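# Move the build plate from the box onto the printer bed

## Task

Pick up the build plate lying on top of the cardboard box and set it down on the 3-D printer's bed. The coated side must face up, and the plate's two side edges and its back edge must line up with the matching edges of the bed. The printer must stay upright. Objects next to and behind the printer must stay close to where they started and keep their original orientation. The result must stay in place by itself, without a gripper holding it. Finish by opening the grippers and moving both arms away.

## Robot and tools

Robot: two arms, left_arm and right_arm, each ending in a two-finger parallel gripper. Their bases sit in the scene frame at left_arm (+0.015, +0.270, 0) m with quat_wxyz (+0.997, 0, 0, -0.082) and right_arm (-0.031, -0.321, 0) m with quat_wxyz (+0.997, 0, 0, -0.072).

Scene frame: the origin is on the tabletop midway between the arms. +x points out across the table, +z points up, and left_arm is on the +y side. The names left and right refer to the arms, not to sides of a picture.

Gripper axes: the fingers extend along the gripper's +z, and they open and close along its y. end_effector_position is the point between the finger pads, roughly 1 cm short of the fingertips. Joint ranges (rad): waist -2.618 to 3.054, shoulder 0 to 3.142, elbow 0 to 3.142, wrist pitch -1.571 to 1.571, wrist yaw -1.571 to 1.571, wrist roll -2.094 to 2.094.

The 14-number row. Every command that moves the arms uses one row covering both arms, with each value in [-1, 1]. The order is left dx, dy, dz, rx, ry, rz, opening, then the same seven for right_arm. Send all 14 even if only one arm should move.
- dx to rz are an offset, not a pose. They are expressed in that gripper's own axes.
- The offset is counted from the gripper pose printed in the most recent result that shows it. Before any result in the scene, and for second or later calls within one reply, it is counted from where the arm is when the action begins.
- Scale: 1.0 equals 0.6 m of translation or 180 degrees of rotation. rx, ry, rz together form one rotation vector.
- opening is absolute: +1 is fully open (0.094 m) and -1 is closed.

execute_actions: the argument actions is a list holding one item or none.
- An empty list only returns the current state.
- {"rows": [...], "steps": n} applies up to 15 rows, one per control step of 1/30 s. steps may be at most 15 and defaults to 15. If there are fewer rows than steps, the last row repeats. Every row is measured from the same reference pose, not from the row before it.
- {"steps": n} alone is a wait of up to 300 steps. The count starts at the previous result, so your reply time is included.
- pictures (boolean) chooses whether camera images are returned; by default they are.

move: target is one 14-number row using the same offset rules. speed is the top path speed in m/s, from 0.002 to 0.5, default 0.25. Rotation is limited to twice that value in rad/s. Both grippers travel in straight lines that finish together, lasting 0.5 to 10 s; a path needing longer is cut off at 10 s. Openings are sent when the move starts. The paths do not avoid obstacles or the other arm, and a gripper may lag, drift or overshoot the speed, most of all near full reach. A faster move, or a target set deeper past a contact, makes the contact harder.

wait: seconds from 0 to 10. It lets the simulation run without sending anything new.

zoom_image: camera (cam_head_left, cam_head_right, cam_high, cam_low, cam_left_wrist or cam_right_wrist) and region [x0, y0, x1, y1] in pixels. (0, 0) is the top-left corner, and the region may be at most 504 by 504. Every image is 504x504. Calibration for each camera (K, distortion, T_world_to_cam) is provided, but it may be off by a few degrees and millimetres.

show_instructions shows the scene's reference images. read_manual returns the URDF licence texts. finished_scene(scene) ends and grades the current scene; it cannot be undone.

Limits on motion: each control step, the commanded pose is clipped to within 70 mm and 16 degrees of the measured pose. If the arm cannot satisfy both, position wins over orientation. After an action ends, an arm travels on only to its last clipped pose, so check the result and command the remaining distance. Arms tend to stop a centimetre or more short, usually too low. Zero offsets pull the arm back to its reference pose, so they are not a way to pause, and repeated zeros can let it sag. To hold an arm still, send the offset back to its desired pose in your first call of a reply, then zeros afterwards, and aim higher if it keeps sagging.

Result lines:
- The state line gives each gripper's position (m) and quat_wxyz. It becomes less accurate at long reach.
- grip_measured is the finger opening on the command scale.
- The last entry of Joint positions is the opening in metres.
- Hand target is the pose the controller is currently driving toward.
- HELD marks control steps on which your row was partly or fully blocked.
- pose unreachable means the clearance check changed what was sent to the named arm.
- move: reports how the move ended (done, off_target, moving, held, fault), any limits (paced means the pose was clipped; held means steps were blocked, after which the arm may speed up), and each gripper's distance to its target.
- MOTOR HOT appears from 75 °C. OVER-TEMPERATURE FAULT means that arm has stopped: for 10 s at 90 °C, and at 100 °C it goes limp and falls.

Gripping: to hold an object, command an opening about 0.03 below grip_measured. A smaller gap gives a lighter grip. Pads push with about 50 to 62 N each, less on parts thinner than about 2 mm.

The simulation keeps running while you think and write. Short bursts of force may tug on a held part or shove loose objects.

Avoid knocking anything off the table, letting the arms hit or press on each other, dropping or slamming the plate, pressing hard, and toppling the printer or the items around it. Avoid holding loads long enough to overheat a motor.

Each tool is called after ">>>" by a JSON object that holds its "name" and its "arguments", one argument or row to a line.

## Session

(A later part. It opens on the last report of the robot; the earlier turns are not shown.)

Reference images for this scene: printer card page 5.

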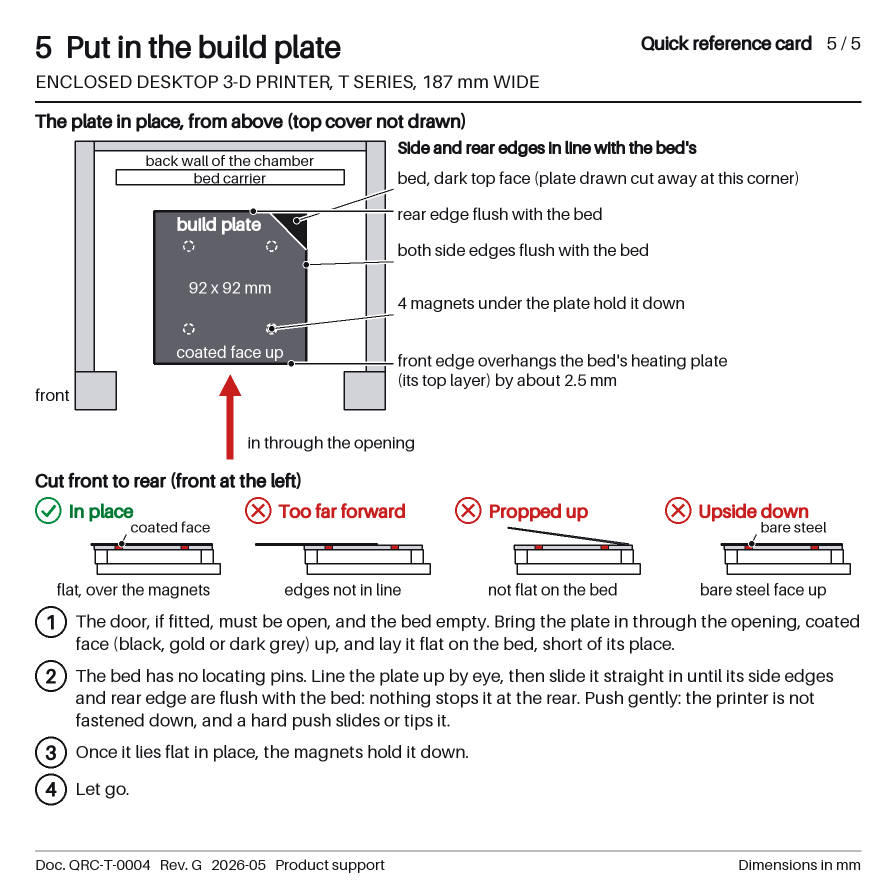

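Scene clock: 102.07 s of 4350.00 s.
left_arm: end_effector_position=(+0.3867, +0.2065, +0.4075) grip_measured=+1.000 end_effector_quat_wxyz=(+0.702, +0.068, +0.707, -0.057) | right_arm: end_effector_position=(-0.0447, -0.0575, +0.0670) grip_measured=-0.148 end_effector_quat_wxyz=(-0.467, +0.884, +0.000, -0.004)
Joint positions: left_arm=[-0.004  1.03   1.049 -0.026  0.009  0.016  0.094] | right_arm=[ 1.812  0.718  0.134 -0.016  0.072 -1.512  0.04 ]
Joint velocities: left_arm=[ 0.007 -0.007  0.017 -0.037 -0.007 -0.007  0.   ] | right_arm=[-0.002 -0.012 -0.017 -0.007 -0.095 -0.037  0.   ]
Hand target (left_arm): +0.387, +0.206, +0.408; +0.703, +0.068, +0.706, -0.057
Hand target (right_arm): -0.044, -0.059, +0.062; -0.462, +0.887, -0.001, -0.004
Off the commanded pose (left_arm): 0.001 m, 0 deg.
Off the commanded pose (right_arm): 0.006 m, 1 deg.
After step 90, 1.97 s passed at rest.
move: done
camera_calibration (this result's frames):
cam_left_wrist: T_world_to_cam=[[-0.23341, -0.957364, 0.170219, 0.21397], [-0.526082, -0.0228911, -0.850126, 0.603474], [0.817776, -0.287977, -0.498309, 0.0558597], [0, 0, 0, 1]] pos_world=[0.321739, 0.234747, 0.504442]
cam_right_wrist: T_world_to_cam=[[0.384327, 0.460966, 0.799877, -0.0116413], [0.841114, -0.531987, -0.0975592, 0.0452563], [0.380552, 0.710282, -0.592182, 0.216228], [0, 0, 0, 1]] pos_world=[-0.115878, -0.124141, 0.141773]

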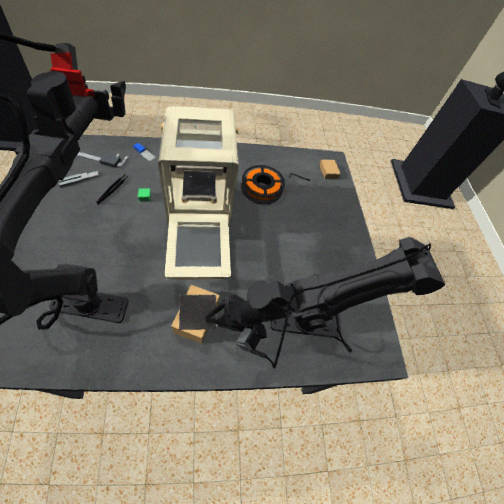

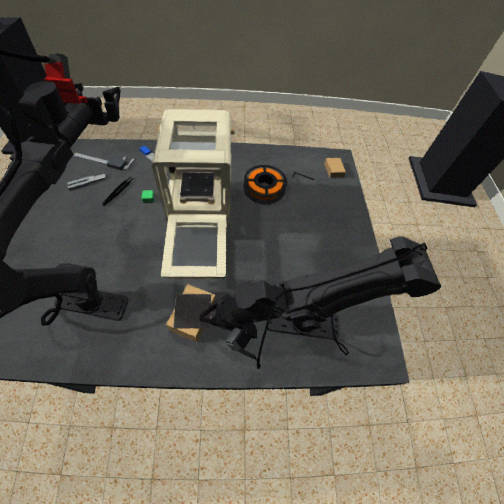

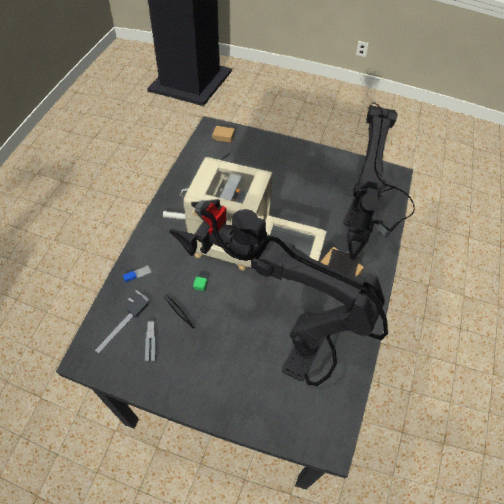

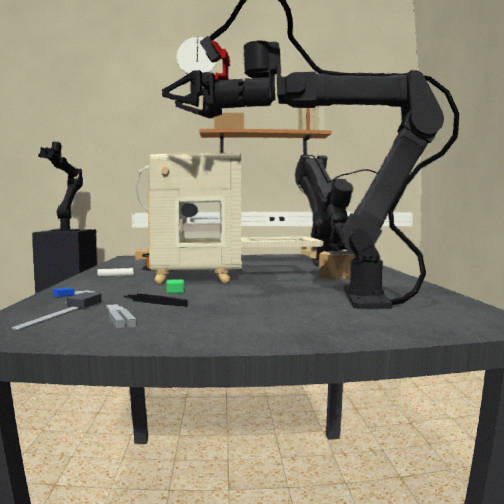

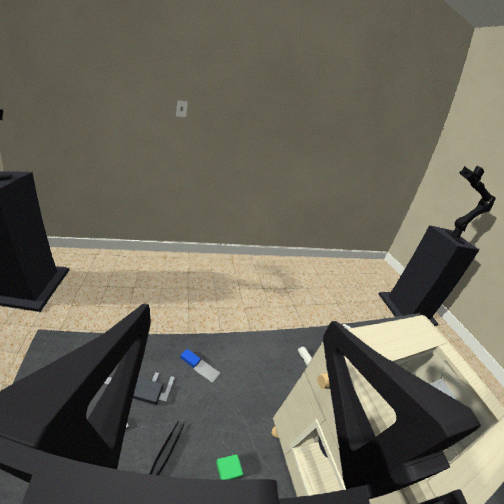

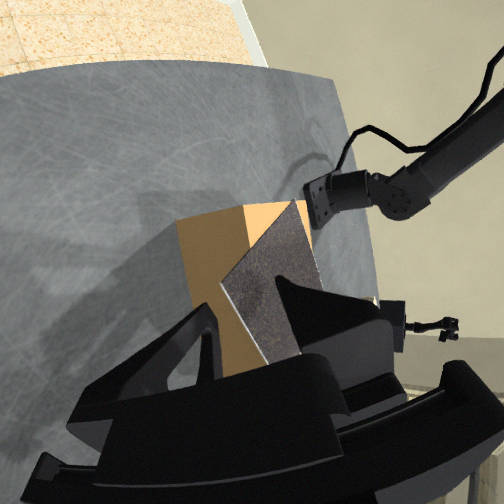

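>>> {"name": "execute_actions", "arguments": {
  "actions": [
    {"rows":[[0,0,0,0,0,0,1,0,0,0,0,0,0,-0.3],[0,0,0,0,0,0,1,0,0,0,0,0,0,-0.4],[0,0,0,0,0,0,1,0,0,0,0,0,0,-0.5],[0,0,0,0,0,0,1,0,0,0,0,0,0,-0.55],[0,0,0,0,0,0,1,0,0,0,0,0,0,-0.6],[0,0,0,0,0,0,1,0,0,0,0,0,0,-0.65]],"steps":15}
  ]
}}

Scene clock: 106.50 s of 4350.00 s.
left_arm: end_effector_position=(+0.3867, +0.2065, +0.4069) grip_measured=+1.000 end_effector_quat_wxyz=(+0.701, +0.068, +0.707, -0.056) | right_arm: end_effector_position=(-0.0447, -0.0572, +0.0675) grip_measured=-0.648 end_effector_quat_wxyz=(-0.468, +0.884, +0.000, -0.004)
Joint positions: left_arm=[-0.004  1.03   1.049 -0.029  0.009  0.016  0.094] | right_arm=[ 1.812  0.718  0.134 -0.013  0.072 -1.513  0.017]
Joint velocities: left_arm=[-0.017  0.002 -0.012 -0.007 -0.007 -0.051  0.   ] | right_arm=[-0.002  0.002 -0.017  0.007  0.007 -0.037  0.   ]
Hand target (left_arm): +0.387, +0.206, +0.408; +0.702, +0.068, +0.707, -0.057
Hand target (right_arm): -0.045, -0.057, +0.067; -0.467, +0.884, +0.000, -0.004
Off the commanded pose (left_arm): 0.001 m, 0 deg.
Off the commanded pose (right_arm): 0.001 m, 0 deg.
Steps of this call (steps 1 to 90: nothing new was sent; then 0.93 s passed at rest; steps 91 to 105: all 15 steps of this action). Readings (end_effector_position):
91: left_arm (+0.3867, +0.2065, +0.4075) | right_arm (-0.0447, -0.0573, +0.0673)
92: left_arm (+0.3867, +0.2065, +0.4074) | right_arm (-0.0447, -0.0573, +0.0673)
94: left_arm (+0.3867, +0.2065, +0.4072) | right_arm (-0.0447, -0.0573, +0.0673)
98: left_arm (+0.3867, +0.2065, +0.4070) | right_arm (-0.0447, -0.0572, +0.0675)
105: the state above
camera_calibration (this result's frames):
cam_left_wrist: T_world_to_cam=[[-0.233025, -0.957429, 0.17038, 0.213866], [-0.527999, -0.0225668, -0.848945, 0.603181], [0.816649, -0.287786, -0.500263, 0.0567725], [0, 0, 0, 1]] pos_world=[0.321952, 0.234711, 0.50403]
cam_right_wrist: T_world_to_cam=[[0.384154, 0.459223, 0.800962, -0.0123322], [0.841237, -0.531582, -0.0986932, 0.0456031], [0.380455, 0.711713, -0.590524, 0.216257], [0, 0, 0, 1]] pos_world=[-0.115901, -0.124007, 0.142083]

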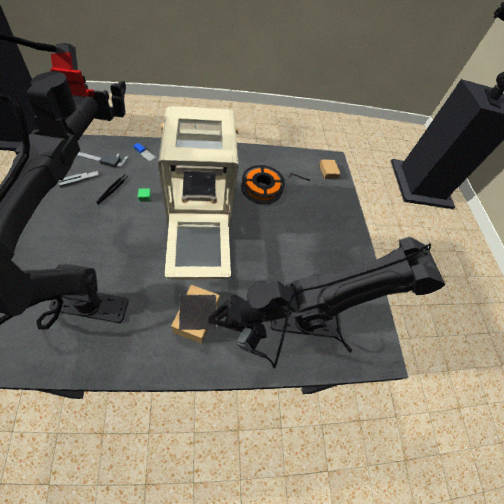

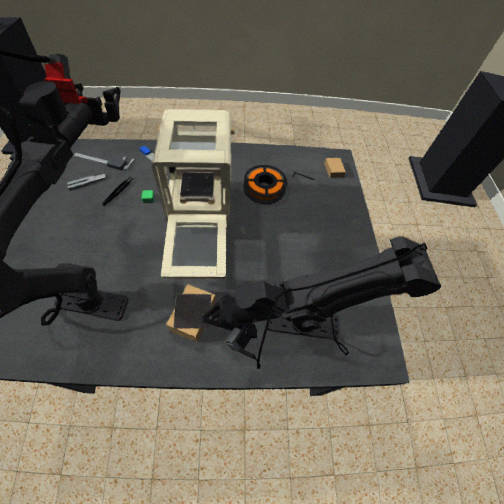

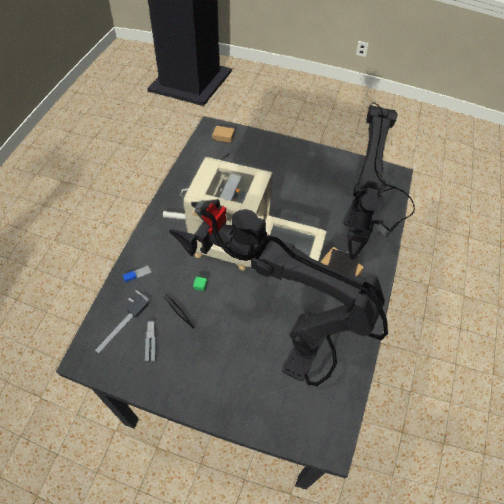

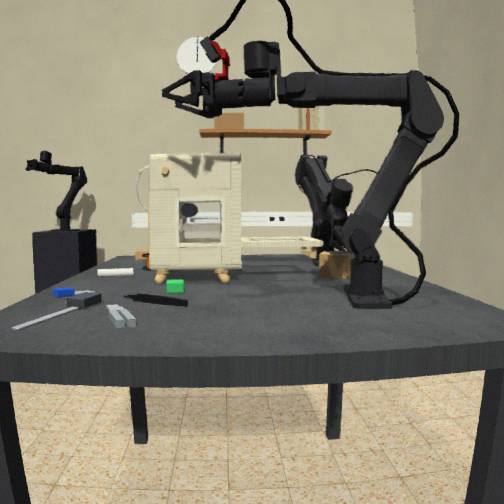

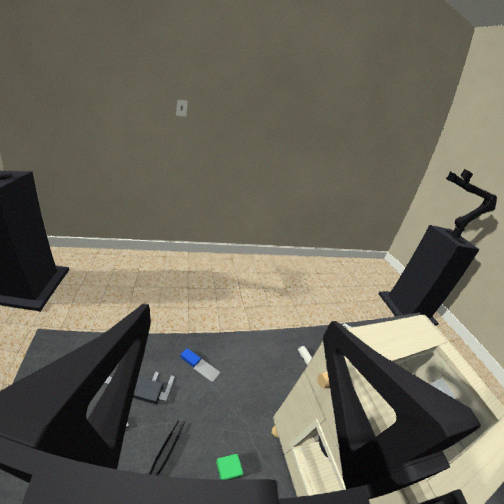

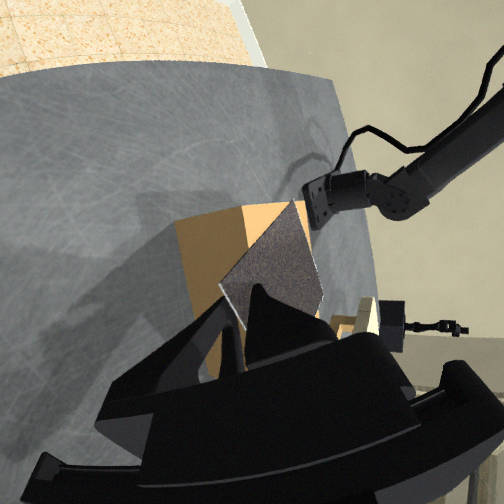

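>>> {"name": "move", "arguments": {
  "target": [0,0,0,0,0,0,1,0,-0.042,-0.02,0.03,0,0,-0.72],
  "speed": 0.03
}}

Scene clock: 113.67 s of 4350.00 s.
left_arm: end_effector_position=(+0.3867, +0.2065, +0.4064) grip_measured=+1.000 end_effector_quat_wxyz=(+0.700, +0.068, +0.708, -0.056) | right_arm: end_effector_position=(-0.0450, -0.0540, +0.0858) grip_measured=-0.718 end_effector_quat_wxyz=(-0.501, +0.866, +0.001, -0.006)
Joint positions: left_arm=[-0.004  1.03   1.049 -0.031  0.009  0.016  0.094] | right_arm=[ 1.812  0.644  0.134 -0.013  0.072 -1.518  0.013]
Joint velocities: left_arm=[-0.007  0.007 -0.002 -0.007 -0.007  0.007  0.   ] | right_arm=[-0.002 -0.037  0.007 -0.037 -0.066  0.037  0.   ]
Hand target (left_arm): +0.387, +0.206, +0.407; +0.701, +0.068, +0.707, -0.057
Hand target (right_arm): -0.045, -0.053, +0.095; -0.509, +0.861, +0.000, -0.005
Off the commanded pose (left_arm): 0.001 m, 0 deg.
Off the commanded pose (right_arm): 0.009 m, 1 deg.
After step 90, 2.37 s passed at rest.
move: done
camera_calibration (this result's frames):
cam_left_wrist: T_world_to_cam=[[-0.232641, -0.957494, 0.17054, 0.213762], [-0.529914, -0.0222431, -0.84776, 0.602886], [0.815518, -0.287595, -0.502215, 0.0576847], [0, 0, 0, 1]] pos_world=[0.322165, 0.234675, 0.503618]
cam_right_wrist: T_world_to_cam=[[0.385496, 0.399415, 0.831782, -0.0341658], [0.84226, -0.520459, -0.140431, 0.0535863], [0.376818, 0.754712, -0.537046, 0.222509], [0, 0, 0, 1]] pos_world=[-0.115808, -0.126394, 0.155441]

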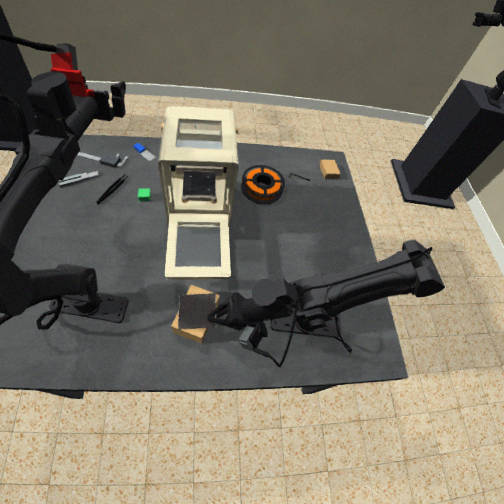

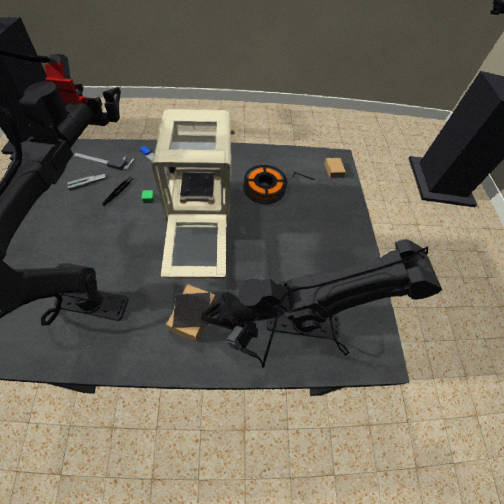

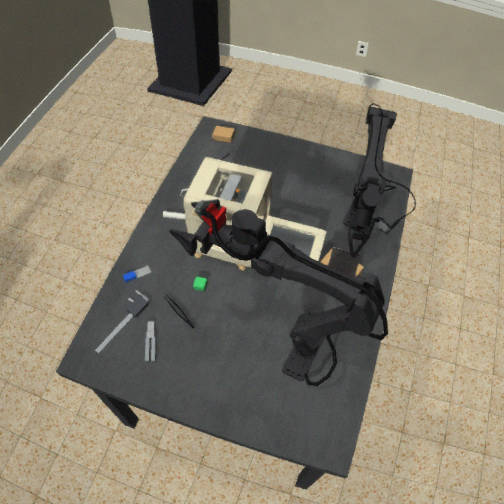

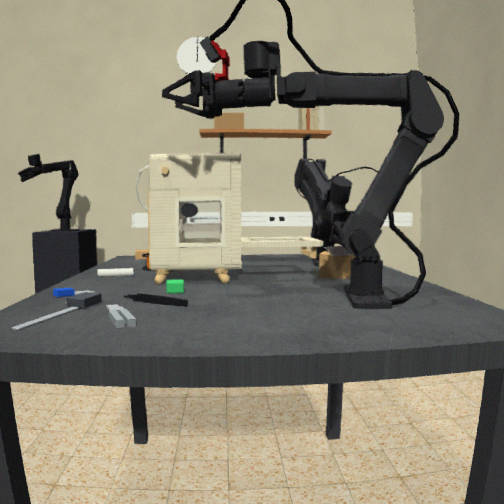

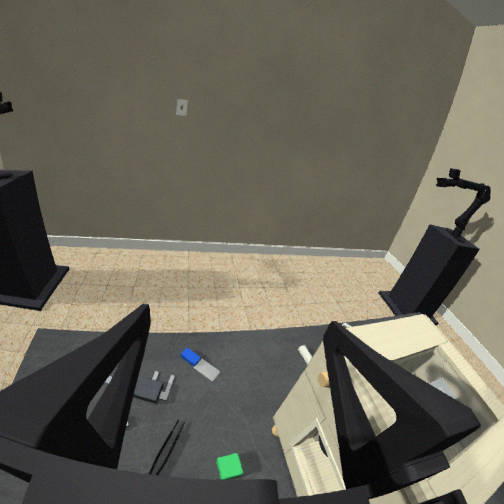

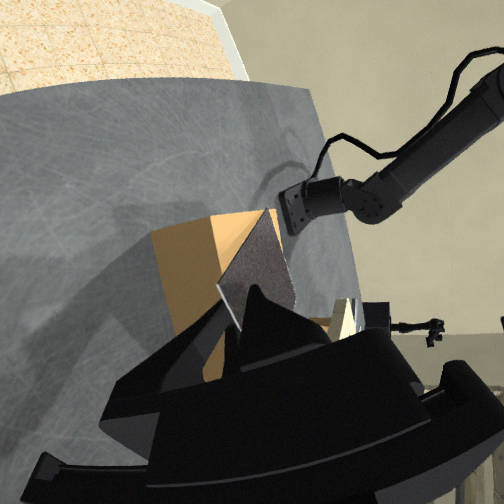

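Working; the plate is tilting. Continue.

>>> {"name": "move", "arguments": {
  "target": [0,0,0,0,0,0,1,0,-0.042,-0.015,0.04,0,0,-0.84],
  "speed": 0.03
}}

>>> {"name": "execute_actions", "arguments": {
  "actions": [
    {"rows":[[0,0,0,0,0,0,1,0,-0.01,0,0,0,0,-0.88],[0,0,0,0,0,0,1,0,-0.01,0,0,0,0,-0.9],[0,0,0,0,0,0,1,0,-0.012,0,0,0,0,-0.92],[0,0,0,0,0,0,1,0,-0.014,0,0,0,0,-0.94],[0,0,0,0,0,0,1,0,-0.016,0,0,0,0,-0.96],[0,0,0,0,0,0,1,0,-0.018,0,0,0,0,-0.98],[0,0,0,0,0,0,1,0,-0.02,0,0,0,0,-1]],"steps":15}
  ]
}}

Scene clock: 120.33 s of 4350.00 s.
left_arm: end_effector_position=(+0.3867, +0.2065, +0.4057) grip_measured=+1.000 end_effector_quat_wxyz=(+0.699, +0.069, +0.709, -0.056) | right_arm: end_effector_position=(-0.0456, -0.0480, +0.1125) grip_measured=-0.838 end_effector_quat_wxyz=(-0.548, +0.836, +0.002, -0.009)
Joint positions: left_arm=[-0.004  1.03   1.049 -0.034  0.009  0.016  0.094] | right_arm=[ 1.812  0.574  0.134  0.028  0.072 -1.526  0.008]
Joint velocities: left_arm=[ 0.007 -0.007 -0.017  0.022 -0.095 -0.022  0.   ] | right_arm=[ 0.002  0.002 -0.007 -0.022  0.007 -0.007 -0.   ]
Hand target (left_arm): +0.387, +0.206, +0.406; +0.700, +0.068, +0.708, -0.056
Hand target (right_arm): -0.045, -0.049, +0.112; -0.554, +0.832, +0.001, -0.007
Off the commanded pose (left_arm): 0.001 m, 0 deg.
Off the commanded pose (right_arm): 0.001 m, 1 deg.
After step 90, 1.33 s passed at rest.
move: done
camera_calibration (this result's frames):
cam_left_wrist: T_world_to_cam=[[-0.232191, -0.95757, 0.170726, 0.213641], [-0.532144, -0.0218659, -0.846371, 0.60254], [0.814193, -0.287371, -0.504488, 0.0587481], [0, 0, 0, 1]] pos_world=[0.322411, 0.234634, 0.503136]
cam_right_wrist: T_world_to_cam=[[0.387302, 0.306302, 0.869584, -0.0671513], [0.843481, -0.498504, -0.200083, 0.0687472], [0.372205, 0.81097, -0.451432, 0.225406], [0, 0, 0, 1]] pos_world=[-0.115877, -0.127958, 0.173904]

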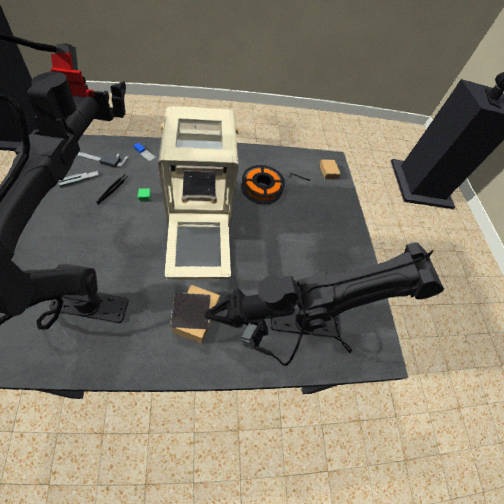

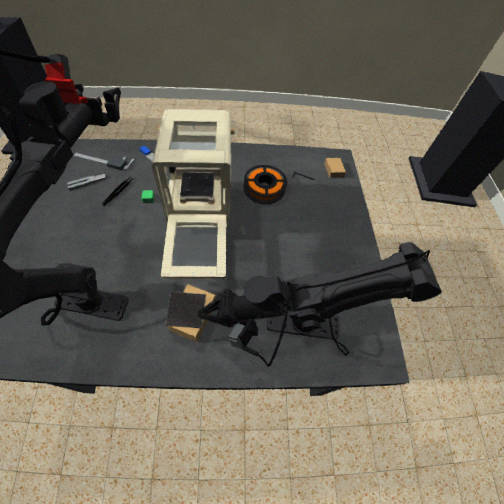

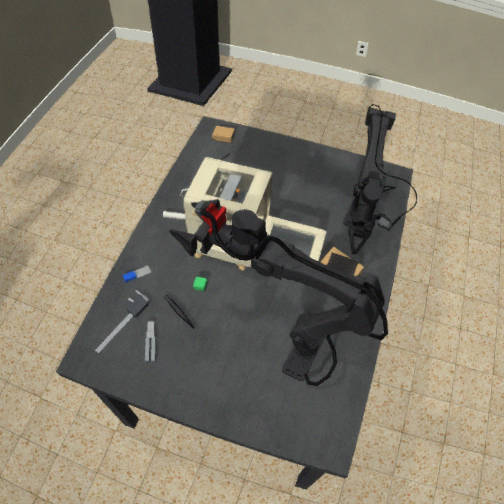

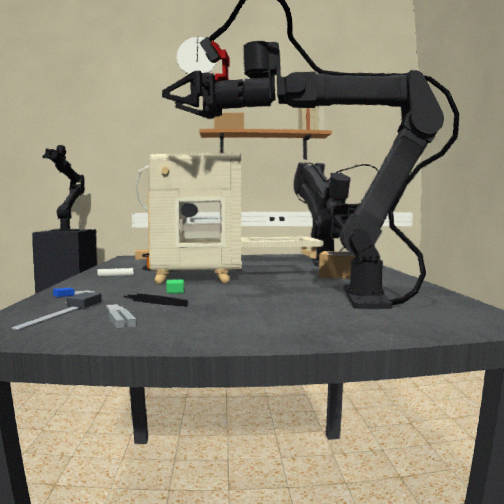

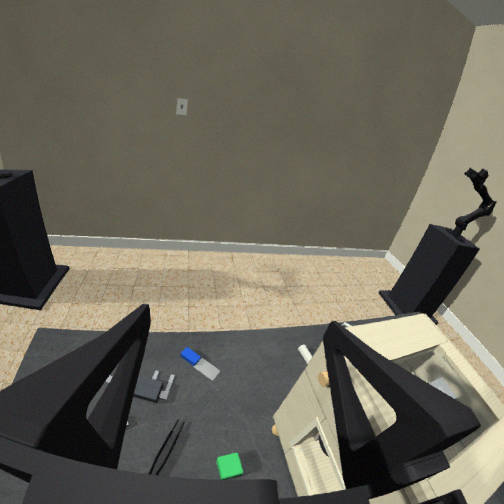

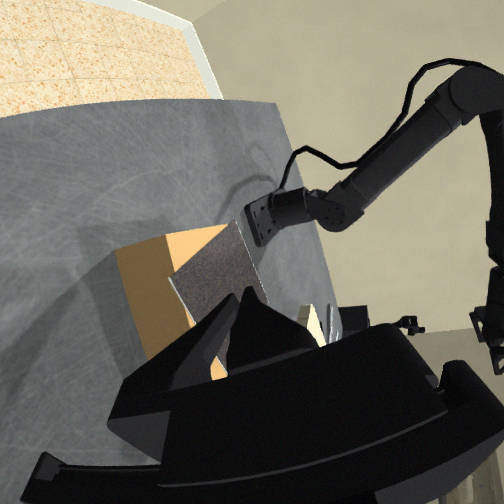

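Scene clock: 120.83 s of 4350.00 s.
left_arm: end_effector_position=(+0.3867, +0.2065, +0.4051) grip_measured=+1.000 end_effector_quat_wxyz=(+0.699, +0.069, +0.710, -0.056) | right_arm: end_effector_position=(-0.0459, -0.0446, +0.1196) grip_measured=-0.987 end_effector_quat_wxyz=(-0.550, +0.835, +0.002, -0.008)
Joint positions: left_arm=[-0.004  1.03   1.049 -0.036  0.009  0.016  0.094] | right_arm=[ 1.812  0.59   0.159  0.026  0.072 -1.527  0.001]
Joint velocities: left_arm=[ 0.012 -0.002  0.002  0.066 -0.007 -0.007  0.   ] | right_arm=[-0.002  0.032 -0.002  0.022 -0.022 -0.037 -0.001]
Hand target (left_arm): +0.387, +0.206, +0.406; +0.699, +0.069, +0.709, -0.056
Hand target (right_arm): -0.046, -0.043, +0.124; -0.548, +0.836, +0.002, -0.009
Off the commanded pose (left_arm): 0.001 m, 0 deg.
Off the commanded pose (right_arm): 0.004 m, 0 deg.
Steps of this call (steps 1 to 15: all 15 steps of this action). Readings (end_effector_position):
1: left_arm (+0.3867, +0.2065, +0.4057) | right_arm (-0.0456, -0.0480, +0.1125)
2: left_arm (+0.3867, +0.2065, +0.4056) | right_arm (-0.0456, -0.0480, +0.1125)
4: left_arm (+0.3867, +0.2065, +0.4054) | right_arm (-0.0456, -0.0480, +0.1125)
8: left_arm (+0.3867, +0.2065, +0.4052) | right_arm (-0.0458, -0.0462, +0.1157)
15: the state above
camera_calibration (this result's frames):
cam_left_wrist: T_world_to_cam=[[-0.231806, -0.957635, 0.170884, 0.213538], [-0.534053, -0.0215431, -0.845177, 0.60224], [0.813052, -0.287178, -0.506434, 0.0596589], [0, 0, 0, 1]] pos_world=[0.322622, 0.234598, 0.502723]
cam_right_wrist: T_world_to_cam=[[0.386412, 0.301225, 0.87175, -0.0747453], [0.843946, -0.496766, -0.202435, 0.0725063], [0.372077, 0.813933, -0.446174, 0.225483], [0, 0, 0, 1]] pos_world=[-0.116206, -0.124995, 0.180442]

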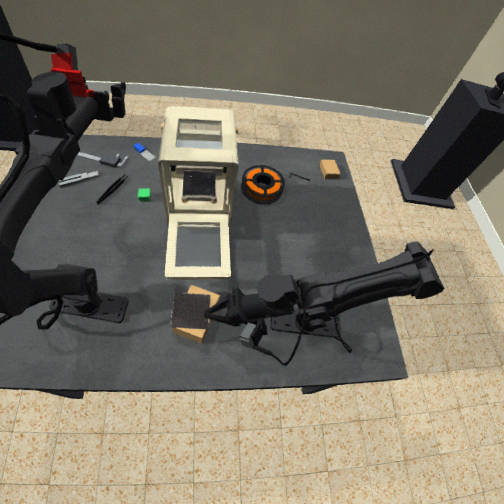

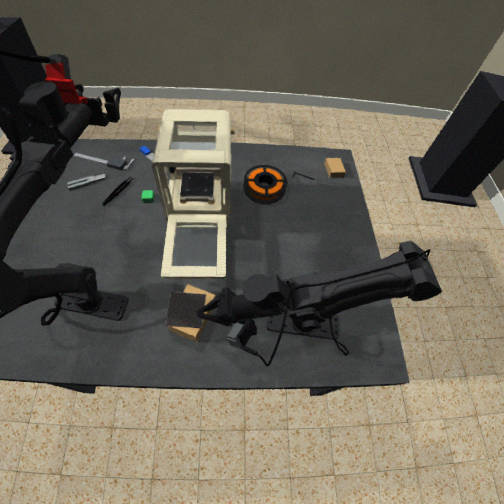

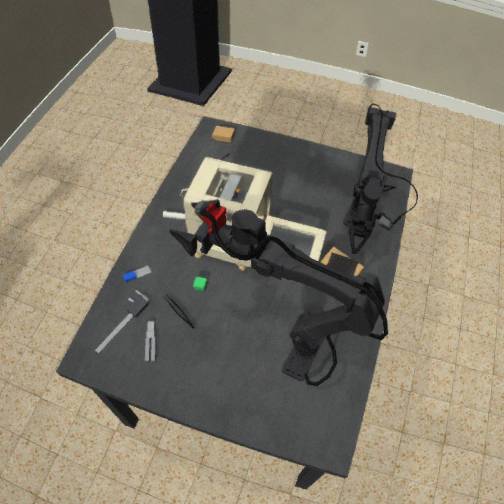

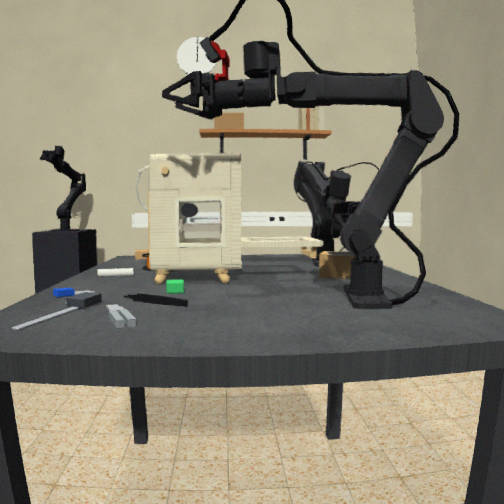

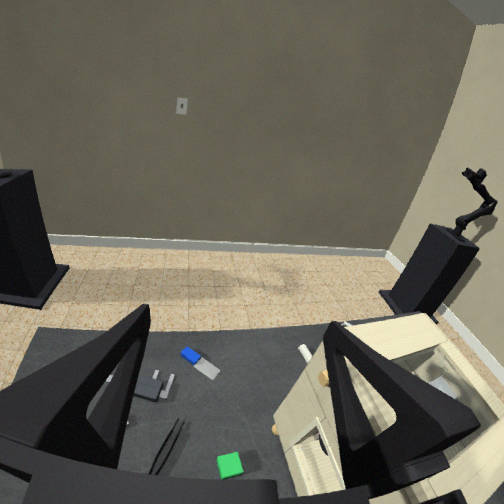

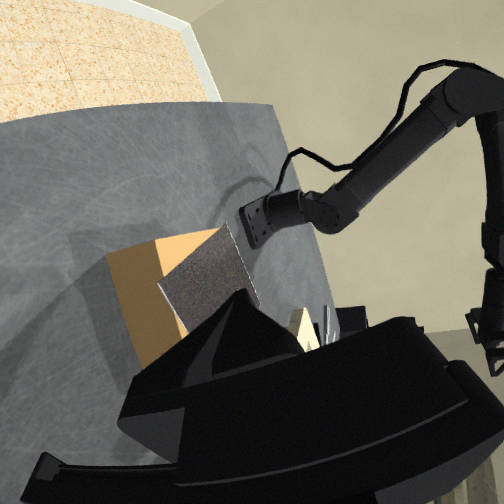

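>>> {"name": "zoom_image", "arguments": {
  "camera": "cam_head_left",
  "region": [140, 250, 260, 370]
}}

Region (140, 250, 260, 370) of cam_head_left's 504x504 image, scaled by 4.200, with more detail than that image has.

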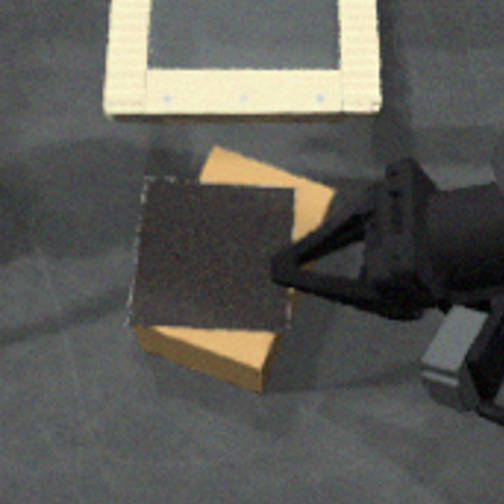

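>>> {"name": "move", "arguments": {
  "target": [0,0,0,0,0,0,1,0.05,-0.04,0.176,-0.232,0,0,-1],
  "speed": 0.15
}}

Scene clock: 136.50 s of 4350.00 s.
left_arm: end_effector_position=(+0.3867, +0.2065, +0.4046) grip_measured=+1.000 end_effector_quat_wxyz=(+0.698, +0.069, +0.711, -0.056) | right_arm: end_effector_position=(-0.0179, +0.0631, +0.0938) grip_measured=-0.987 end_effector_quat_wxyz=(-0.222, +0.975, +0.003, +0.003)
Joint positions: left_arm=[-0.004  1.03   1.049 -0.038  0.009  0.016  0.094] | right_arm=[ 1.672  1.619  1.121 -0.625 -0.014 -1.616  0.001]
Joint velocities: left_arm=[-0.012 -0.002  0.022  0.037  0.007 -0.007  0.   ] | right_arm=[-0.007 -0.007 -0.002  0.007 -0.037  0.051  0.001]
Hand target (left_arm): +0.387, +0.206, +0.405; +0.699, +0.069, +0.710, -0.056
Hand target (right_arm): -0.017, +0.064, +0.096; -0.217, +0.976, +0.001, -0.003
Off the commanded pose (left_arm): 0.001 m, 0 deg.
Off the commanded pose (right_arm): 0.006 m, 1 deg.
After step 90, 9.63 s passed at rest.
move: done
camera_calibration (this result's frames):
cam_left_wrist: T_world_to_cam=[[-0.23142, -0.9577, 0.171041, 0.213435], [-0.535959, -0.0212207, -0.843977, 0.601939], [0.811907, -0.286984, -0.508377, 0.060569], [0, 0, 0, 1]] pos_world=[0.322831, 0.234563, 0.502309]
cam_right_wrist: T_world_to_cam=[[0.374014, 0.801052, 0.467365, -0.0893759], [0.8401, -0.506108, 0.195158, 0.0604067], [0.392869, 0.319641, -0.862255, 0.186525], [0, 0, 0, 1]] pos_world=[-0.0905996, 0.0425461, 0.190814]

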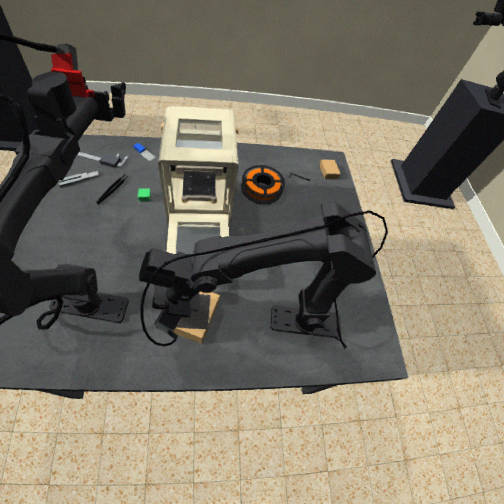

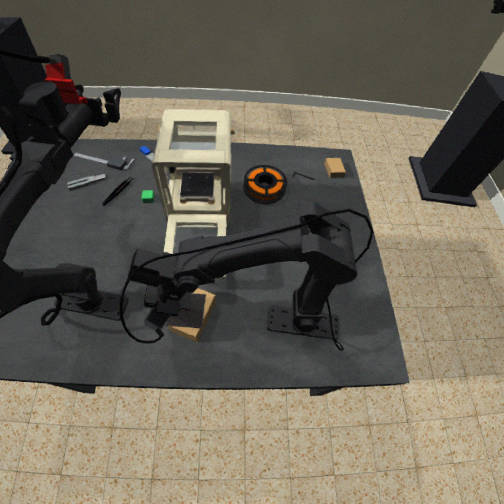

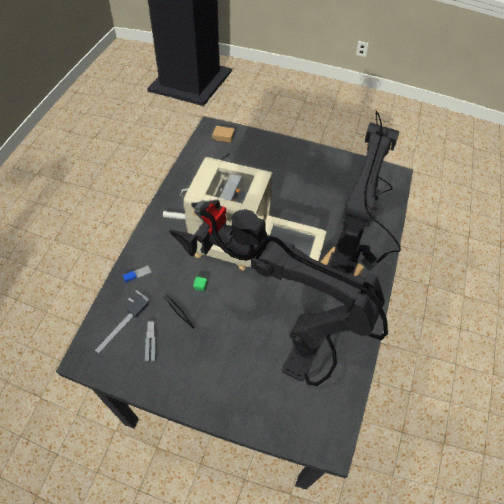

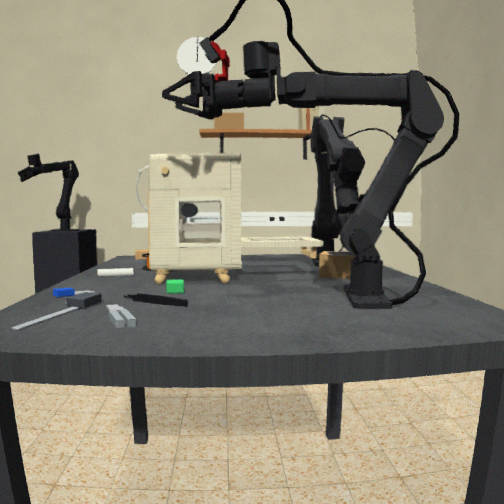

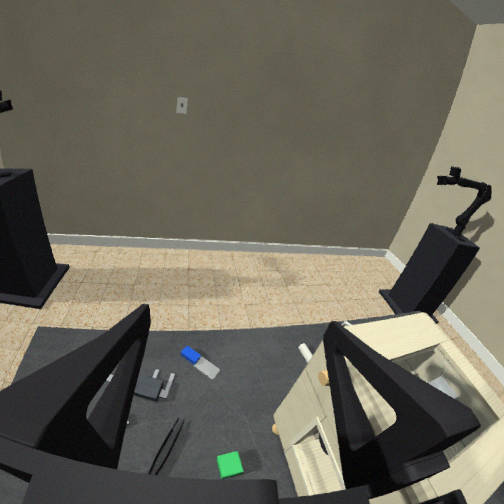

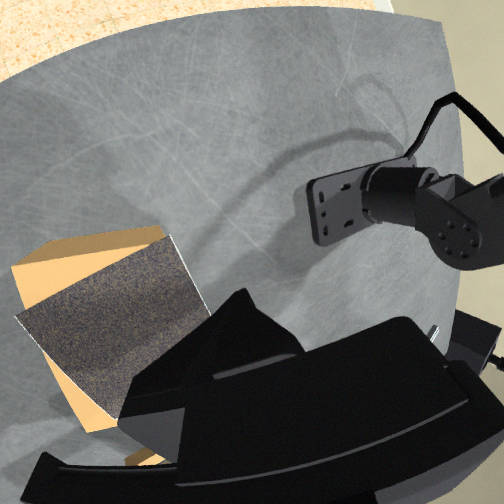

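>>> {"name": "move", "arguments": {
  "target": [0,0,0,0,0,0,1,0,0.024,0.05,0,0,0,-1],
  "speed": 0.06
}}

>>> {"name": "move", "arguments": {
  "target": [0,0,0,0,0,0,1,0,0.052,-0.027,0,0,0,-1],
  "speed": 0.025
}}

Scene clock: 143.27 s of 4350.00 s.
left_arm: end_effector_position=(+0.3866, +0.2065, +0.4039) grip_measured=+1.000 end_effector_quat_wxyz=(+0.697, +0.069, +0.712, -0.056) | right_arm: end_effector_position=(-0.0179, +0.0643, +0.0651) grip_measured=-0.987 end_effector_quat_wxyz=(-0.225, +0.974, +0.003, +0.003)
Joint positions: left_arm=[-0.004  1.03   1.049 -0.041  0.009  0.016  0.094] | right_arm=[ 1.672  1.655  1.036 -0.499 -0.014 -1.616  0.001]
Joint velocities: left_arm=[ 0.002 -0.007  0.007 -0.007 -0.022  0.081  0.   ] | right_arm=[ 0.002 -0.017 -0.017  0.066 -0.037 -0.066 -0.002]
Hand target (left_arm): +0.387, +0.206, +0.405; +0.698, +0.069, +0.711, -0.056
Hand target (right_arm): -0.017, +0.063, +0.060; -0.222, +0.975, +0.002, +0.003
Off the commanded pose (left_arm): 0.001 m, 0 deg.
Off the commanded pose (right_arm): 0.005 m, 0 deg.
After step 90, 2.70 s passed at rest.
move: done
camera_calibration (this result's frames):
cam_left_wrist: T_world_to_cam=[[-0.23097, -0.957776, 0.171223, 0.213315], [-0.538179, -0.0208452, -0.842573, 0.601585], [0.810565, -0.286757, -0.510641, 0.0616301], [0, 0, 0, 1]] pos_world=[0.323075, 0.234522, 0.501825]
cam_right_wrist: T_world_to_cam=[[0.37389, 0.798187, 0.472339, -0.0770953], [0.840049, -0.507289, 0.192289, 0.0668522], [0.393096, 0.324893, -0.860186, 0.160872], [0, 0, 0, 1]] pos_world=[-0.0905721, 0.0431836, 0.16194]

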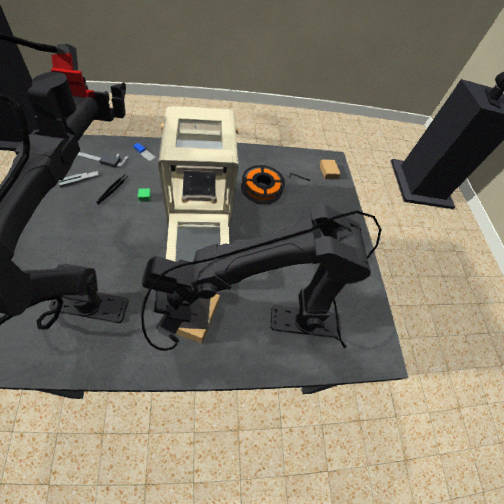

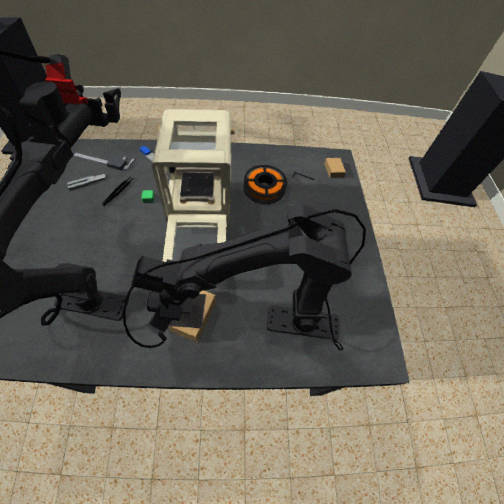

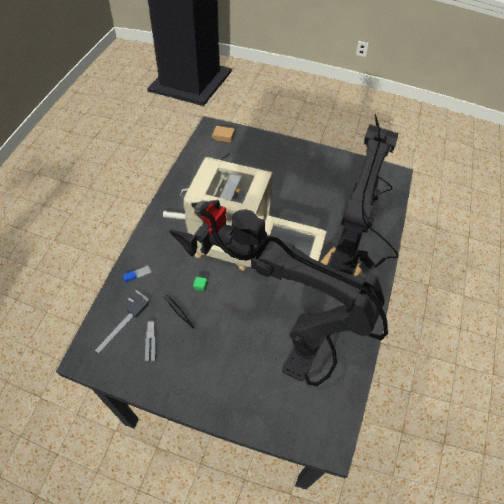

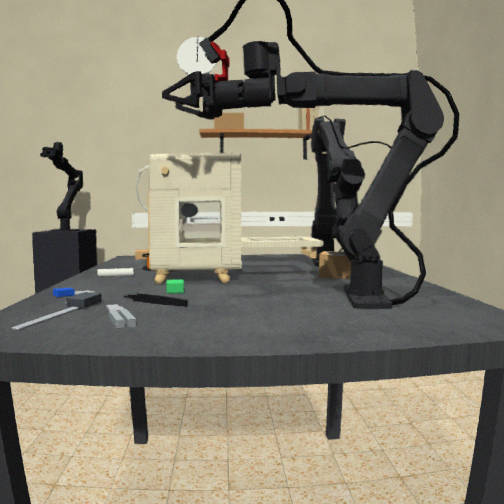

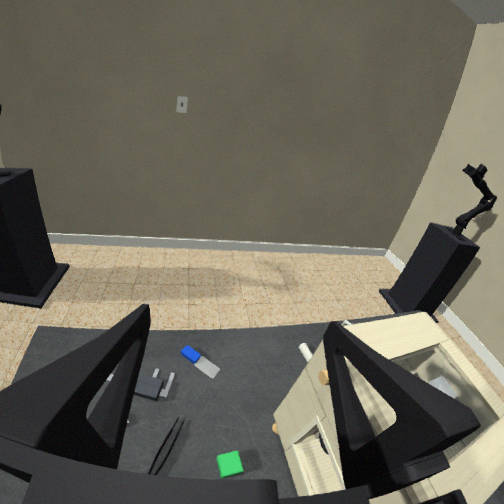

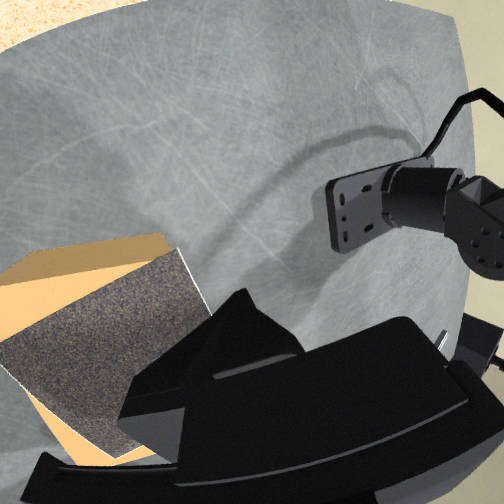

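Scene clock: 144.90 s of 4350.00 s.
left_arm: end_effector_position=(+0.3866, +0.2065, +0.4033) grip_measured=+1.000 end_effector_quat_wxyz=(+0.696, +0.069, +0.712, -0.056) | right_arm: end_effector_position=(-0.0192, +0.0341, +0.0658) grip_measured=-0.987 end_effector_quat_wxyz=(-0.225, +0.974, +0.004, +0.004)
Joint positions: left_arm=[-0.004  1.03   1.049 -0.043  0.009  0.016  0.094] | right_arm=[ 1.672  1.54   0.921 -0.498 -0.014 -1.619  0.001]
Joint velocities: left_arm=[-0.002  0.007 -0.017 -0.007  0.022  0.007  0.   ] | right_arm=[ 0.002 -0.007 -0.002 -0.007 -0.037  0.022  0.001]
Hand target (left_arm): +0.387, +0.206, +0.404; +0.697, +0.069, +0.712, -0.056
Hand target (right_arm): -0.017, +0.029, +0.067; -0.225, +0.974, +0.003, +0.003
Off the commanded pose (left_arm): 0.001 m, 0 deg.
Off the commanded pose (right_arm): 0.005 m, 0 deg.
move: done
camera_calibration (this result's frames):
cam_left_wrist: T_world_to_cam=[[-0.230583, -0.957842, 0.171379, 0.213213], [-0.540079, -0.0205239, -0.841364, 0.601279], [0.809411, -0.286562, -0.512578, 0.0625388], [0, 0, 0, 1]] pos_world=[0.323282, 0.234486, 0.50141]
cam_right_wrist: T_world_to_cam=[[0.371059, 0.799036, 0.473135, -0.0529976], [0.841176, -0.505054, 0.193243, 0.0524085], [0.393367, 0.326286, -0.859535, 0.171662], [0, 0, 0, 1]] pos_world=[-0.0919458, 0.0128052, 0.162497]

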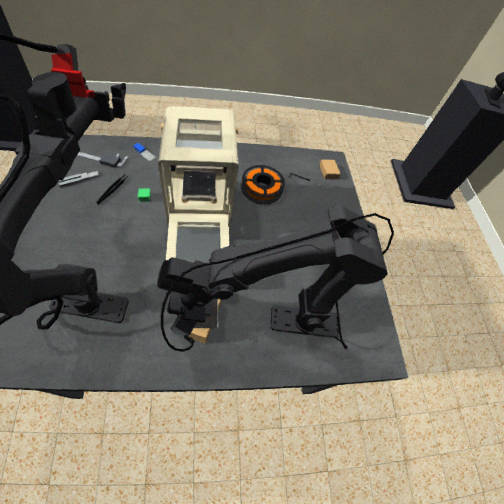

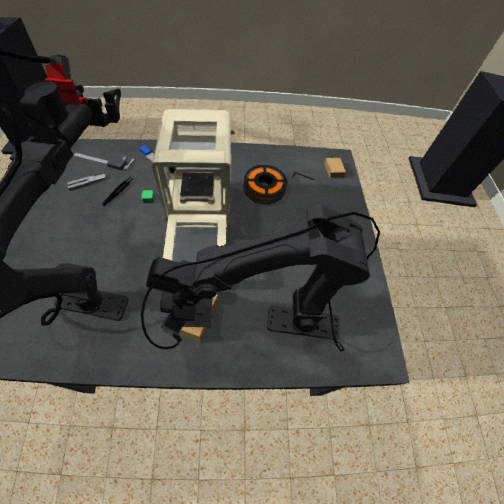

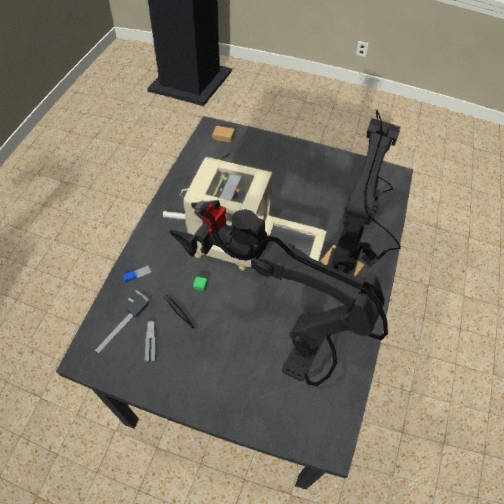

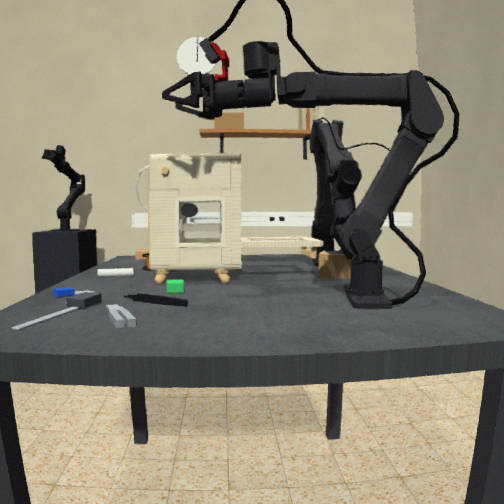

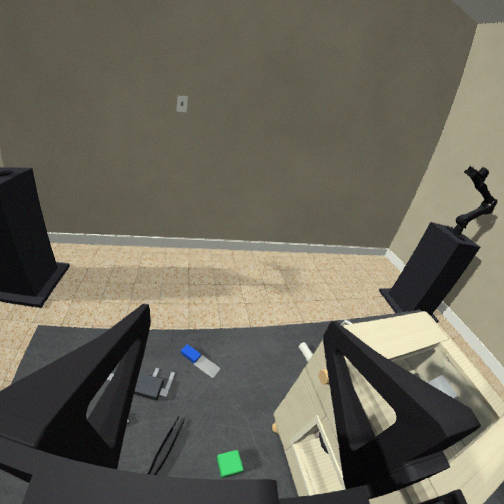

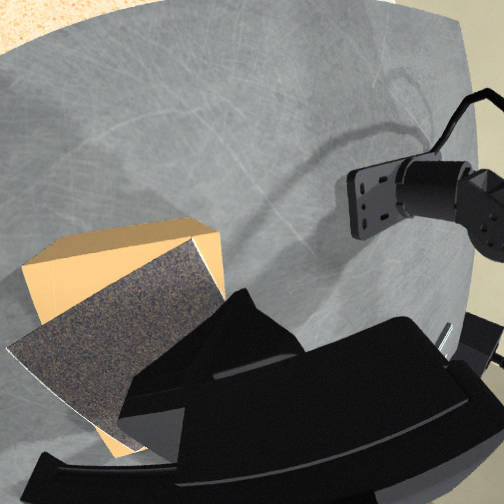

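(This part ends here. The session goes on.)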